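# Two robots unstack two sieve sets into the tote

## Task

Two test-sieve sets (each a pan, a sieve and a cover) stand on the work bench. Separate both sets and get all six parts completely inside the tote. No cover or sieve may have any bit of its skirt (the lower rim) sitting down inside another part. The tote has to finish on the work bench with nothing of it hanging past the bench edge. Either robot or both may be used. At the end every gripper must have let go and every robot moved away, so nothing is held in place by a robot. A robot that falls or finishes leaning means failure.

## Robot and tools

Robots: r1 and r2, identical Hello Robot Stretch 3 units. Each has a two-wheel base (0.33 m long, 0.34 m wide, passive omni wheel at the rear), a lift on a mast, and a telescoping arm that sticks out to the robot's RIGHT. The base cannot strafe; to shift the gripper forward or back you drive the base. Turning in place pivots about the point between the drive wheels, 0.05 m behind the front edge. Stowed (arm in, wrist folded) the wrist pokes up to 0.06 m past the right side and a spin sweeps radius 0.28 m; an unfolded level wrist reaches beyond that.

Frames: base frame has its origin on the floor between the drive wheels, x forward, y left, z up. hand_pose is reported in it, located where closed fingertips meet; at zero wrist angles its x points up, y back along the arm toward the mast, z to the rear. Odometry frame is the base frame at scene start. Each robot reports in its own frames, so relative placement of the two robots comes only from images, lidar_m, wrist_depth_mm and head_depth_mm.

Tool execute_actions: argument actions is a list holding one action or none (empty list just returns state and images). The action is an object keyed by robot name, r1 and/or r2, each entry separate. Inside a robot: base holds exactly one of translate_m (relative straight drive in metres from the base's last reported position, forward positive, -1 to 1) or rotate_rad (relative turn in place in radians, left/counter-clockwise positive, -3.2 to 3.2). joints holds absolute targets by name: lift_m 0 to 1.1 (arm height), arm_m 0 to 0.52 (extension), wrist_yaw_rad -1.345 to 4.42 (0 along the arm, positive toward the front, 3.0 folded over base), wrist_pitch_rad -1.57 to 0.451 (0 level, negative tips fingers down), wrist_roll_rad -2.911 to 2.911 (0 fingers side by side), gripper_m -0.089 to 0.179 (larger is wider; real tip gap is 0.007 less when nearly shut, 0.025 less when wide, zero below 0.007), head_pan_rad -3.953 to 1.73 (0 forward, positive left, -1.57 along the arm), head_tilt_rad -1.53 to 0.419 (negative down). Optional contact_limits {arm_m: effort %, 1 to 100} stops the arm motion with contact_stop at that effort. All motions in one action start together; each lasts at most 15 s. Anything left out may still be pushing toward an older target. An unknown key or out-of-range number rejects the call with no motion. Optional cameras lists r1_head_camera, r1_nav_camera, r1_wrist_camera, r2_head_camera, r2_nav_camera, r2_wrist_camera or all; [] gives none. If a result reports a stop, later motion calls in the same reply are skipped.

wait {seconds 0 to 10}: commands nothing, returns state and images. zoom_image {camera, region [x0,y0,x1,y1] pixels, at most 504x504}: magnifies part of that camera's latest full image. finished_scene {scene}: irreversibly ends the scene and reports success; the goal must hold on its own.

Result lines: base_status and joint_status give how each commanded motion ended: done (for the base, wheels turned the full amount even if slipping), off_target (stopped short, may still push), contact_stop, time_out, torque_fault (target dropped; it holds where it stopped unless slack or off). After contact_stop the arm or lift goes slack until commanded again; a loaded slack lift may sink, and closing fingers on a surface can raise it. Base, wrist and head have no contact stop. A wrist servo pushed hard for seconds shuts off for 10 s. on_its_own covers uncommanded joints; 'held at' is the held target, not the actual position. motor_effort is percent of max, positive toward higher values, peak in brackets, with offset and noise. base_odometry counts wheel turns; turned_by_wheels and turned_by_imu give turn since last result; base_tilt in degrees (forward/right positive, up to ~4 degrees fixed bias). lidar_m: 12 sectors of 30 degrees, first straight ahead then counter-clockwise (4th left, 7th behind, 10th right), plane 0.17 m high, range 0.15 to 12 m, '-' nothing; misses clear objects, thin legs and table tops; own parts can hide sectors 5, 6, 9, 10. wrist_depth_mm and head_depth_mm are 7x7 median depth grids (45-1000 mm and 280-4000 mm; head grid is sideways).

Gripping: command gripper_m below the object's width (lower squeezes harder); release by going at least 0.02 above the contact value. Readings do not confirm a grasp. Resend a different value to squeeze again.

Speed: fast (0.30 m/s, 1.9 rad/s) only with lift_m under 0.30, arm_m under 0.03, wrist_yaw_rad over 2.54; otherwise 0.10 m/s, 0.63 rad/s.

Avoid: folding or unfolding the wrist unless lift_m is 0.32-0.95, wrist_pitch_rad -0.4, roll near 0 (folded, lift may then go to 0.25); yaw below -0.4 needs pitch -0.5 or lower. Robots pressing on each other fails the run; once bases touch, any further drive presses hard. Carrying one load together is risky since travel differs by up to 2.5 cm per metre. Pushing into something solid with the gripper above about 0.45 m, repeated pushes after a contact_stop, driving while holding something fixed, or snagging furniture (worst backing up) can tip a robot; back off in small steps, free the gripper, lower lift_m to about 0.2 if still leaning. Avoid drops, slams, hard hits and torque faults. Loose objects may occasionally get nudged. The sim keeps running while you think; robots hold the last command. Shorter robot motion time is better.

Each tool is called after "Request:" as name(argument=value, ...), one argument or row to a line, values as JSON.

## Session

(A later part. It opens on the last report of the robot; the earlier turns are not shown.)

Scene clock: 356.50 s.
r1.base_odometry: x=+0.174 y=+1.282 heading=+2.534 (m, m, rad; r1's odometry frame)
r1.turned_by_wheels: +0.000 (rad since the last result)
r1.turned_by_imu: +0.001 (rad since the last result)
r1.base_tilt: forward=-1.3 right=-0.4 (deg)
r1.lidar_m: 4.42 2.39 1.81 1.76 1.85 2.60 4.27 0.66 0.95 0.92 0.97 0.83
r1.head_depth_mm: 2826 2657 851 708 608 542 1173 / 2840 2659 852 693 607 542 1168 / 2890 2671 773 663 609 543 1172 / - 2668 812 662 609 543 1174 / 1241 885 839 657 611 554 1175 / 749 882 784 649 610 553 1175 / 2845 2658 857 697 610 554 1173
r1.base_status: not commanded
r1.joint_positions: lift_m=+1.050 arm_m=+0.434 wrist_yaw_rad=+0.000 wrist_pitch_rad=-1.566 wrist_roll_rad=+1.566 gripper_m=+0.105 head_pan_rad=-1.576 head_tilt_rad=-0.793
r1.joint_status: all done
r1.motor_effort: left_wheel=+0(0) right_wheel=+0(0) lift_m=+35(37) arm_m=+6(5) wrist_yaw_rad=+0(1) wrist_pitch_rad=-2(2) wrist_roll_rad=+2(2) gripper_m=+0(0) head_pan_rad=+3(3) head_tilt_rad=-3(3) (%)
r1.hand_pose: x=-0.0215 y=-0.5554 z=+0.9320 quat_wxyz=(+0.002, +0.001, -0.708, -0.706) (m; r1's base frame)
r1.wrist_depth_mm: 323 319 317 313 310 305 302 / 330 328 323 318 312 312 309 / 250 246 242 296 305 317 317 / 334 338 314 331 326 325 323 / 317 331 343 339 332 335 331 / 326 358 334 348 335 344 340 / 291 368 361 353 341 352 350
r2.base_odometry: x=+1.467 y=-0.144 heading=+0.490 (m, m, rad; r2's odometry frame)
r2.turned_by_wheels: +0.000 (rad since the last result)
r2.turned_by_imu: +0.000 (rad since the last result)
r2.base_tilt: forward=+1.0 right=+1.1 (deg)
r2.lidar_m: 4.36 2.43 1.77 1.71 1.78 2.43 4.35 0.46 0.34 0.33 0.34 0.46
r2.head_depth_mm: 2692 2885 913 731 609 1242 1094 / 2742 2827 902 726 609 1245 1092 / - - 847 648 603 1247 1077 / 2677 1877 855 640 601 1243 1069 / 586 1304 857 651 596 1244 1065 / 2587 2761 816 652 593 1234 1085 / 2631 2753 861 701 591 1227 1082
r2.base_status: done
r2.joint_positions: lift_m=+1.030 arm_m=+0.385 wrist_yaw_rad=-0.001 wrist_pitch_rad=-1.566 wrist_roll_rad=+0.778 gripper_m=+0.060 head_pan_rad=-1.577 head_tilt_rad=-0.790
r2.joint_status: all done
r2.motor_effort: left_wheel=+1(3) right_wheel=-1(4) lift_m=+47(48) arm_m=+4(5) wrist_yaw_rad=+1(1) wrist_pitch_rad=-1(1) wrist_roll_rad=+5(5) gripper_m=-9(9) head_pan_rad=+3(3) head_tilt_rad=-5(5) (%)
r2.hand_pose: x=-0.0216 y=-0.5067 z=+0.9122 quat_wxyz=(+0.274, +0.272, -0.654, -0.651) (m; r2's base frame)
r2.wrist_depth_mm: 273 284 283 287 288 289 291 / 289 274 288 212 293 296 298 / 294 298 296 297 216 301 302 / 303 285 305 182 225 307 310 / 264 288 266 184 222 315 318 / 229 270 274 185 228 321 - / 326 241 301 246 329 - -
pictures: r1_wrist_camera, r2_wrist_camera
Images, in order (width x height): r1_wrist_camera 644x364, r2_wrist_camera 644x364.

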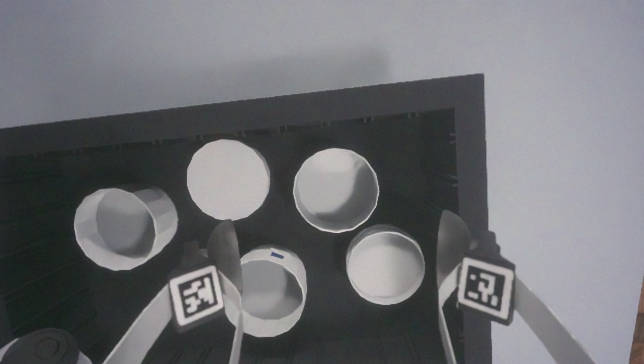

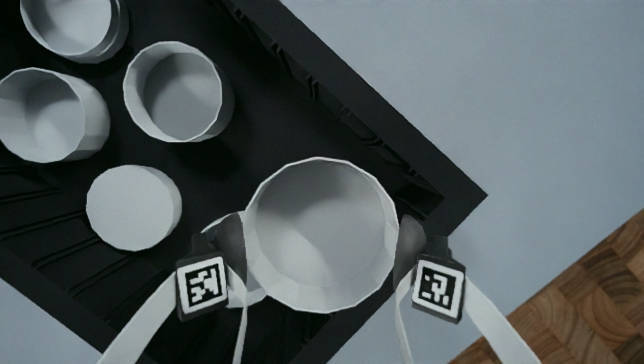

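Request:
execute_actions(
  actions=[
    {"r1":{"joints":{"arm_m":0.0,"wrist_roll_rad":0}},"r2":{"joints":{"arm_m":0.42}}},
  ],
  cameras=["r2_wrist_camera"],
)

Request:
execute_actions(
  actions=[
    {"r2":{"joints":{"lift_m":0.914}}},
  ],
  cameras=["r2_wrist_camera"],
)

Request:
execute_actions(
  actions=[
    {"r2":{"joints":{"gripper_m":0.105}}},
  ],
  cameras=[],
)

Request:
execute_actions(
  actions=[
    {"r2":{"joints":{"lift_m":1.05}}},
  ],
  cameras=["r2_wrist_camera"],
)

Request:
execute_actions(
  actions=[
    {"r2":{"joints":{"arm_m":0.0,"wrist_roll_rad":0}}},
  ],
  cameras=["r2_head_camera","r1_head_camera"],
)

Scene clock: 370.37 s.
r1.base_odometry: x=+0.174 y=+1.282 heading=+2.534 (m, m, rad; r1's odometry frame)
r1.turned_by_wheels: +0.000 (rad since the last result)
r1.turned_by_imu: +0.001 (rad since the last result)
r1.base_tilt: forward=-1.5 right=-0.4 (deg)
r1.lidar_m: 4.45 2.38 1.81 1.76 1.85 2.60 4.28 0.66 0.94 0.92 0.97 0.82
r1.head_depth_mm: - - - - 584 542 1140 / - - - - - - 1125 / - - - - - - - / 2832 2691 836 - - - 1159 / 2648 891 841 656 612 554 1152 / 652 969 785 652 611 553 1171 / 2794 2671 858 696 611 554 1172
r1.base_status: not commanded
r1.joint_positions: lift_m=+1.050 arm_m=+0.000 wrist_yaw_rad=+0.000 wrist_pitch_rad=-1.566 wrist_roll_rad=+0.003 gripper_m=+0.105 head_pan_rad=-1.576 head_tilt_rad=-0.793
r1.joint_status: all done
r1.motor_effort: left_wheel=+0(0) right_wheel=+0(0) lift_m=+35(35) arm_m=-5(6) wrist_yaw_rad=+0(0) wrist_pitch_rad=-2(2) wrist_roll_rad=-1(2) gripper_m=+0(1) head_pan_rad=+2(3) head_tilt_rad=-3(4) (%)
r1.hand_pose: x=-0.0216 y=-0.1223 z=+0.9320 quat_wxyz=(+0.500, +0.498, -0.501, -0.500) (m; r1's base frame)
r1.wrist_depth_mm: 323 320 316 313 313 309 305 / 332 326 324 323 320 315 311 / - - - - - - - / - - - - - - - / - - - - - - - / - - - - - - - / - - - - - - -
r2.base_odometry: x=+1.467 y=-0.144 heading=+0.490 (m, m, rad; r2's odometry frame)
r2.turned_by_wheels: +0.000 (rad since the last result)
r2.turned_by_imu: -0.001 (rad since the last result)
r2.base_tilt: forward=+1.0 right=+1.2 (deg)
r2.lidar_m: 4.35 2.43 1.78 1.71 1.77 2.43 4.34 0.46 0.34 0.33 0.34 0.46
r2.head_depth_mm: 2702 2847 912 733 612 1242 1090 / 2773 2881 899 727 609 1235 1081 / - 2784 829 655 606 1255 1078 / 2569 2747 792 659 601 1245 1078 / 1269 2679 861 649 597 1239 1081 / 2640 2782 816 651 594 1236 1090 / 2666 2761 864 701 588 1228 1087
r2.base_status: not commanded
r2.joint_positions: lift_m=+1.030 arm_m=+0.420 wrist_yaw_rad=-0.001 wrist_pitch_rad=-1.566 wrist_roll_rad=+0.778 gripper_m=+0.060 head_pan_rad=-1.577 head_tilt_rad=-0.790
r2.joint_status: all done
r2.motor_effort: left_wheel=+1(1) right_wheel=-1(1) lift_m=+48(48) arm_m=+4(4) wrist_yaw_rad=+1(1) wrist_pitch_rad=-1(1) wrist_roll_rad=+5(5) gripper_m=-9(9) head_pan_rad=+3(3) head_tilt_rad=-5(4) (%)
r2.hand_pose: x=-0.0216 y=-0.5417 z=+0.9122 quat_wxyz=(+0.273, +0.272, -0.654, -0.651) (m; r2's base frame)
r2.wrist_depth_mm: 275 275 277 286 289 288 289 / 294 281 291 212 295 296 295 / 294 295 280 297 297 302 302 / 296 302 302 182 219 308 306 / 272 288 281 185 228 311 315 / 233 274 295 185 247 321 - / 328 247 302 289 326 328 -
pictures: r2_wrist_camera
Images, in order (width x height): r2_wrist_camera 644x364.

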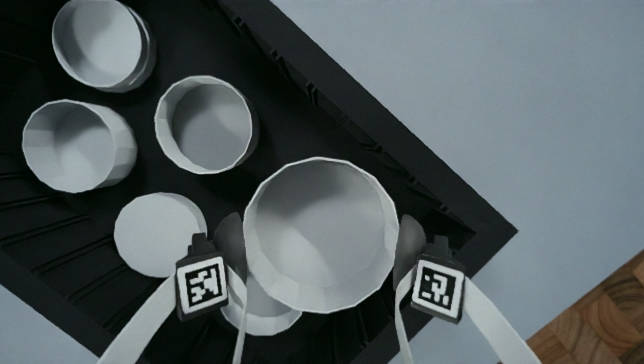

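Scene clock: 372.27 s.
r1.base_odometry: x=+0.174 y=+1.282 heading=+2.534 (m, m, rad; r1's odometry frame)
r1.turned_by_wheels: +0.000 (rad since the last result)
r1.turned_by_imu: +0.000 (rad since the last result)
r1.base_tilt: forward=-1.4 right=-0.3 (deg)
r1.lidar_m: 4.45 2.38 1.81 1.76 1.84 2.60 4.27 0.66 0.94 0.92 0.97 0.82
r1.head_depth_mm: - - - - 585 540 1144 / - - - - - - 1121 / - - - - - - - / 2852 2662 835 - - - 1156 / 1255 875 792 658 610 553 1154 / 620 836 783 650 611 554 1172 / 2803 2694 855 697 612 555 1178
r1.base_status: not commanded
r1.joint_positions: lift_m=+1.050 arm_m=+0.000 wrist_yaw_rad=+0.000 wrist_pitch_rad=-1.566 wrist_roll_rad=+0.003 gripper_m=+0.105 head_pan_rad=-1.576 head_tilt_rad=-0.793
r1.joint_status: not commanded
r1.motor_effort: left_wheel=+1(0) right_wheel=-1(0) lift_m=+35(35) arm_m=-6(6) wrist_yaw_rad=+0(1) wrist_pitch_rad=-1(1) wrist_roll_rad=-1(1) gripper_m=+0(0) head_pan_rad=+3(2) head_tilt_rad=-3(3) (%)
r1.hand_pose: x=-0.0216 y=-0.1223 z=+0.9320 quat_wxyz=(+0.500, +0.498, -0.501, -0.500) (m; r1's base frame)
r1.wrist_depth_mm: 323 321 318 314 309 309 305 / 331 326 323 323 319 316 312 / - - - - - - - / - - - - - - - / - - - - - - - / - - - - - - - / - - - - - - -
r2.base_odometry: x=+1.467 y=-0.144 heading=+0.490 (m, m, rad; r2's odometry frame)
r2.turned_by_wheels: +0.000 (rad since the last result)
r2.turned_by_imu: +0.000 (rad since the last result)
r2.base_tilt: forward=+1.0 right=+1.1 (deg)
r2.lidar_m: 4.36 2.44 1.78 1.71 1.77 2.42 4.35 0.46 0.34 0.33 0.34 0.46
r2.head_depth_mm: 2666 2894 - 718 596 1231 1091 / 2582 2685 874 723 609 1238 1084 / 2549 - 803 649 606 1257 1084 / 2611 2882 803 658 600 1241 1078 / 1279 2711 858 649 595 1242 1075 / 2664 2797 812 652 594 1234 1087 / 2642 2797 865 699 589 1219 1076
r2.base_status: not commanded
r2.joint_positions: lift_m=+0.914 arm_m=+0.420 wrist_yaw_rad=-0.001 wrist_pitch_rad=-1.566 wrist_roll_rad=+0.778 gripper_m=+0.060 head_pan_rad=-1.577 head_tilt_rad=-0.790
r2.joint_status: all done
r2.motor_effort: left_wheel=+1(1) right_wheel=-1(1) lift_m=+37(44) arm_m=+4(4) wrist_yaw_rad=+1(1) wrist_pitch_rad=-1(1) wrist_roll_rad=+5(5) gripper_m=-9(9) head_pan_rad=+3(3) head_tilt_rad=-4(5) (%)
r2.hand_pose: x=-0.0216 y=-0.5417 z=+0.7965 quat_wxyz=(+0.273, +0.272, -0.654, -0.651) (m; r2's base frame)
r2.wrist_depth_mm: 174 176 177 97 97 181 181 / 157 164 180 161 98 184 183 / 161 167 183 184 111 101 189 / 188 170 188 183 187 103 191 / 171 192 191 185 191 135 106 / 173 180 180 186 197 165 108 / 178 183 182 201 196 146 117
pictures: r2_wrist_camera
Images, in order (width x height): r2_wrist_camera 644x364.

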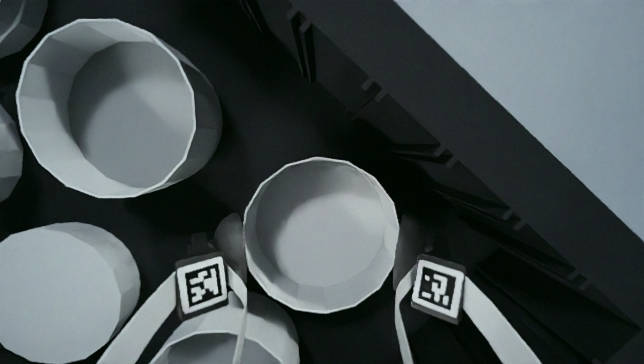

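Scene clock: 373.20 s.
r1.base_odometry: x=+0.174 y=+1.282 heading=+2.534 (m, m, rad; r1's odometry frame)
r1.turned_by_wheels: +0.000 (rad since the last result)
r1.turned_by_imu: +0.000 (rad since the last result)
r1.base_tilt: forward=-1.4 right=-0.4 (deg)
r1.lidar_m: 4.45 2.39 1.81 1.76 1.85 2.60 4.27 0.66 0.94 0.92 0.96 0.83
r1.head_depth_mm: - - - - 584 542 1141 / - - - - - - 1123 / - - - - - - - / 2802 2672 837 - - - 1156 / 1257 869 793 658 610 553 1154 / 619 802 784 653 611 554 1170 / 2826 2651 856 696 612 555 1178
r1.base_status: not commanded
r1.joint_positions: lift_m=+1.050 arm_m=+0.000 wrist_yaw_rad=+0.000 wrist_pitch_rad=-1.566 wrist_roll_rad=+0.003 gripper_m=+0.105 head_pan_rad=-1.576 head_tilt_rad=-0.793
r1.joint_status: not commanded
r1.motor_effort: left_wheel=+0(0) right_wheel=+0(0) lift_m=+35(35) arm_m=-6(7) wrist_yaw_rad=+1(0) wrist_pitch_rad=-1(1) wrist_roll_rad=-1(1) gripper_m=+0(0) head_pan_rad=+2(3) head_tilt_rad=-2(4) (%)
r1.hand_pose: x=-0.0216 y=-0.1223 z=+0.9320 quat_wxyz=(+0.500, +0.498, -0.501, -0.500) (m; r1's base frame)
r1.wrist_depth_mm: 323 319 317 315 313 308 307 / 332 325 324 320 320 317 311 / - - - - - - - / - - - - - - - / - - - - - - - / - - - - - - - / - - - - - - -
r2.base_odometry: x=+1.467 y=-0.144 heading=+0.490 (m, m, rad; r2's odometry frame)
r2.turned_by_wheels: +0.000 (rad since the last result)
r2.turned_by_imu: +0.000 (rad since the last result)
r2.base_tilt: forward=+1.0 right=+1.2 (deg)
r2.lidar_m: 4.35 2.44 1.78 1.71 1.77 2.43 4.34 0.46 0.34 0.33 0.34 0.46
r2.head_depth_mm: 2618 2897 - 720 597 1240 1091 / 2593 2706 873 724 610 1234 1085 / 2540 - 804 649 605 1258 1086 / 2585 2894 805 657 599 1249 1082 / 1272 2722 853 648 597 1242 1075 / 2644 2785 815 653 593 1236 1082 / 2675 2717 859 702 591 1227 1082
r2.base_status: not commanded
r2.joint_positions: lift_m=+0.914 arm_m=+0.420 wrist_yaw_rad=-0.001 wrist_pitch_rad=-1.566 wrist_roll_rad=+0.778 gripper_m=+0.105 head_pan_rad=-1.577 head_tilt_rad=-0.790
r2.joint_status: all done
r2.motor_effort: left_wheel=+1(1) right_wheel=-1(1) lift_m=+37(37) arm_m=+4(4) wrist_yaw_rad=+1(1) wrist_pitch_rad=-1(2) wrist_roll_rad=+5(5) gripper_m=+0(81) head_pan_rad=+3(3) head_tilt_rad=-5(4) (%)
r2.hand_pose: x=-0.0216 y=-0.5416 z=+0.7965 quat_wxyz=(+0.273, +0.272, -0.654, -0.651) (m; r2's base frame)
r2.wrist_depth_mm: 173 176 177 97 98 180 180 / 158 164 180 161 99 183 184 / 162 168 184 186 111 101 188 / 187 169 188 188 187 103 191 / 171 192 191 191 193 128 106 / 174 176 192 194 198 160 108 / 176 200 176 201 200 148 117
pictures: none
No camera images: the call's "cameras" was empty. Leave "cameras" out to get every camera's image.

Scene clock: 375.27 s.
r1.base_odometry: x=+0.174 y=+1.282 heading=+2.534 (m, m, rad; r1's odometry frame)
r1.turned_by_wheels: +0.000 (rad since the last result)
r1.turned_by_imu: +0.000 (rad since the last result)
r1.base_tilt: forward=-1.5 right=-0.3 (deg)
r1.lidar_m: 4.44 2.38 1.82 1.76 1.85 2.59 4.28 0.66 0.94 0.92 0.96 0.82
r1.head_depth_mm: - - - - 584 542 1138 / - - - - - - 1124 / - - - - - - - / 2827 2645 838 - - - 1155 / 1350 891 818 659 611 553 1155 / 701 898 786 653 610 553 1174 / 2845 2685 858 697 610 554 1173
r1.base_status: not commanded
r1.joint_positions: lift_m=+1.050 arm_m=+0.000 wrist_yaw_rad=+0.000 wrist_pitch_rad=-1.566 wrist_roll_rad=+0.003 gripper_m=+0.105 head_pan_rad=-1.576 head_tilt_rad=-0.793
r1.joint_status: not commanded
r1.motor_effort: left_wheel=+0(0) right_wheel=+0(0) lift_m=+35(35) arm_m=-6(6) wrist_yaw_rad=+0(0) wrist_pitch_rad=-1(2) wrist_roll_rad=-1(1) gripper_m=+0(0) head_pan_rad=+3(3) head_tilt_rad=-4(3) (%)
r1.hand_pose: x=-0.0216 y=-0.1223 z=+0.9320 quat_wxyz=(+0.500, +0.498, -0.501, -0.500) (m; r1's base frame)
r1.wrist_depth_mm: 324 321 318 314 312 308 305 / 332 327 324 321 318 316 311 / - - - - - - - / - - - - - - - / - - - - - - - / - - - - - - - / - - - - - - -
r2.base_odometry: x=+1.467 y=-0.144 heading=+0.490 (m, m, rad; r2's odometry frame)
r2.turned_by_wheels: +0.000 (rad since the last result)
r2.turned_by_imu: +0.000 (rad since the last result)
r2.base_tilt: forward=+0.9 right=+1.1 (deg)
r2.lidar_m: 4.37 2.43 1.78 1.71 1.77 2.43 4.35 0.46 0.34 0.33 0.34 0.46
r2.head_depth_mm: 2605 2844 909 733 613 1242 1090 / 2696 2877 899 725 609 1234 1084 / - 2646 859 654 605 1248 1084 / 2588 2713 840 659 600 1240 1081 / 1275 2701 858 649 597 1234 1074 / 2632 2779 812 651 594 1235 1082 / 2662 2759 867 702 591 1234 1082
r2.base_status: not commanded
r2.joint_positions: lift_m=+1.050 arm_m=+0.420 wrist_yaw_rad=-0.001 wrist_pitch_rad=-1.566 wrist_roll_rad=+0.778 gripper_m=+0.105 head_pan_rad=-1.577 head_tilt_rad=-0.790
r2.joint_status: all done
r2.motor_effort: left_wheel=+1(0) right_wheel=-1(1) lift_m=+46(50) arm_m=+4(4) wrist_yaw_rad=+1(1) wrist_pitch_rad=-2(1) wrist_roll_rad=+5(5) gripper_m=+0(1) head_pan_rad=+3(3) head_tilt_rad=-5(4) (%)
r2.hand_pose: x=-0.0216 y=-0.5416 z=+0.9322 quat_wxyz=(+0.273, +0.272, -0.654, -0.651) (m; r2's base frame)
r2.wrist_depth_mm: 282 297 288 306 309 308 312 / 309 298 309 231 315 312 318 / 317 317 302 314 318 322 322 / 303 324 324 325 261 327 329 / 271 306 331 330 320 334 336 / 250 271 319 332 265 340 - / 349 258 316 297 349 352 -
pictures: r2_wrist_camera
Images, in order (width x height): r2_wrist_camera 644x364.

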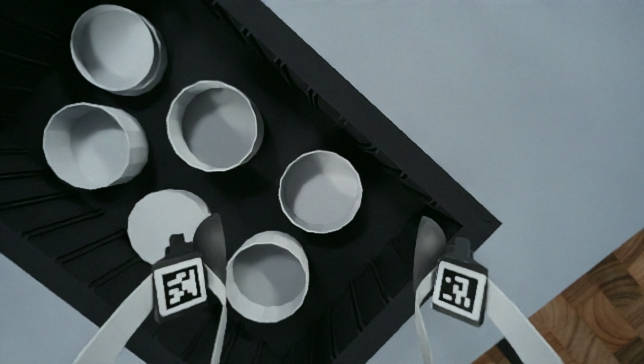

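Scene clock: 379.53 s.
r1.base_odometry: x=+0.174 y=+1.282 heading=+2.534 (m, m, rad; r1's odometry frame)
r1.turned_by_wheels: +0.000 (rad since the last result)
r1.turned_by_imu: +0.001 (rad since the last result)
r1.base_tilt: forward=-1.4 right=-0.3 (deg)
r1.lidar_m: 4.46 2.38 1.81 1.76 1.85 2.60 4.28 0.66 0.94 0.92 0.96 0.82
r1.head_depth_mm: - - - - 584 542 1141 / - - - - - - 1127 / - - - - - - - / 2833 2674 837 - - - 1155 / 2756 1435 819 655 609 554 1151 / 2804 2677 783 649 611 555 1174 / 2812 2683 859 698 611 554 1174
r1.base_status: not commanded
r1.joint_positions: lift_m=+1.050 arm_m=+0.000 wrist_yaw_rad=+0.000 wrist_pitch_rad=-1.566 wrist_roll_rad=+0.003 gripper_m=+0.105 head_pan_rad=-1.576 head_tilt_rad=-0.793
r1.joint_status: not commanded
r1.motor_effort: left_wheel=+0(0) right_wheel=+0(0) lift_m=+36(35) arm_m=-5(5) wrist_yaw_rad=+1(0) wrist_pitch_rad=-2(2) wrist_roll_rad=-1(1) gripper_m=+0(0) head_pan_rad=+3(3) head_tilt_rad=-3(3) (%)
r1.hand_pose: x=-0.0216 y=-0.1223 z=+0.9320 quat_wxyz=(+0.500, +0.498, -0.501, -0.500) (m; r1's base frame)
r1.wrist_depth_mm: 322 321 317 315 312 309 306 / 330 329 325 320 319 315 312 / - - - - - - - / - - - - - - - / - - - - - - - / - - - - - - - / - - - - - - -
r2.base_odometry: x=+1.467 y=-0.144 heading=+0.490 (m, m, rad; r2's odometry frame)
r2.turned_by_wheels: +0.000 (rad since the last result)
r2.turned_by_imu: -0.001 (rad since the last result)
r2.base_tilt: forward=+0.9 right=+1.1 (deg)
r2.lidar_m: 4.35 2.43 1.77 1.71 1.77 2.43 4.34 0.46 0.34 0.33 0.34 0.46
r2.head_depth_mm: 2513 - - - - 1262 1093 / 2526 - - - - - 1084 / 2556 - - - - - 1071 / 2675 2854 853 729 601 - 1076 / 1263 2725 858 651 598 1234 1073 / 2626 2800 811 650 592 1237 1089 / 2665 2723 865 698 590 1234 1081
r2.base_status: not commanded
r2.joint_positions: lift_m=+1.050 arm_m=+0.002 wrist_yaw_rad=+0.000 wrist_pitch_rad=-1.566 wrist_roll_rad=+0.005 gripper_m=+0.105 head_pan_rad=-1.577 head_tilt_rad=-0.790
r2.joint_status: all done
joint sent to its limit — the command would take r2.arm_m past its lower limit, so that joint was sent only as far as its limit.
r2.motor_effort: left_wheel=+1(1) right_wheel=-1(1) lift_m=+46(47) arm_m=-3(5) wrist_yaw_rad=+1(1) wrist_pitch_rad=-1(1) wrist_roll_rad=-3(4) gripper_m=+1(0) head_pan_rad=+2(3) head_tilt_rad=-4(4) (%)
r2.hand_pose: x=-0.0216 y=-0.1237 z=+0.9322 quat_wxyz=(+0.500, +0.497, -0.502, -0.501) (m; r2's base frame)
r2.wrist_depth_mm: 308 305 310 310 311 312 313 / - - - - - - 755 / - - - - - - - / - - - - - - - / - - - - - - - / - - - - - - - / - - - - - - -
pictures: r1_head_camera (sideways: a quarter turn clockwise sets it upright), r2_head_camera (sideways: a quarter turn clockwise sets it upright)
Images, in order (width x height): r1_head_camera 896x504, r2_head_camera 896x504.

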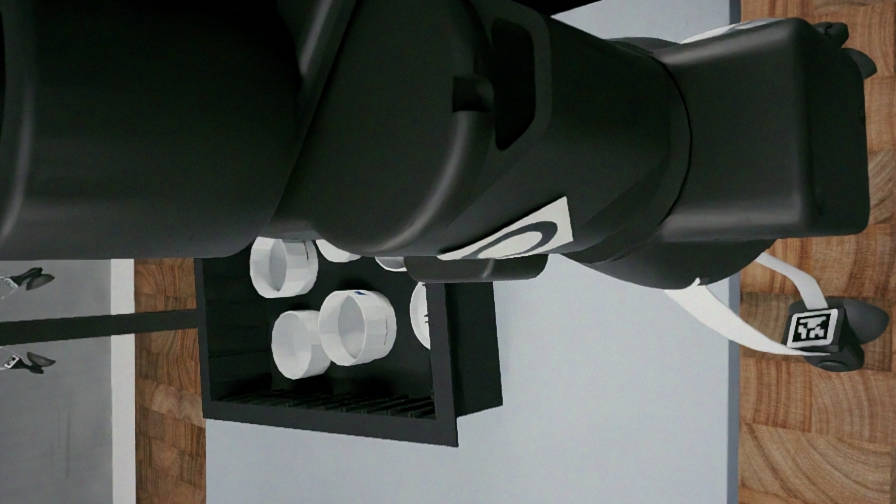

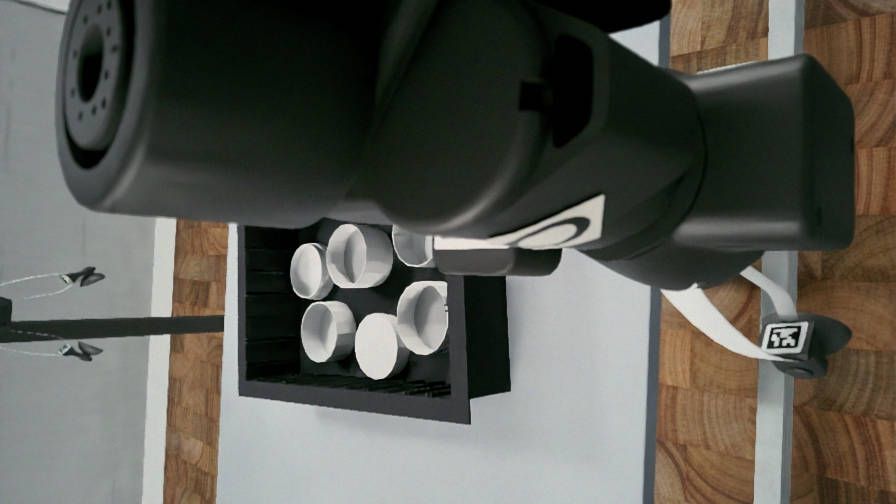

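Request:
finished_scene(
  scene=1,
)

The scene is finished: the task was done.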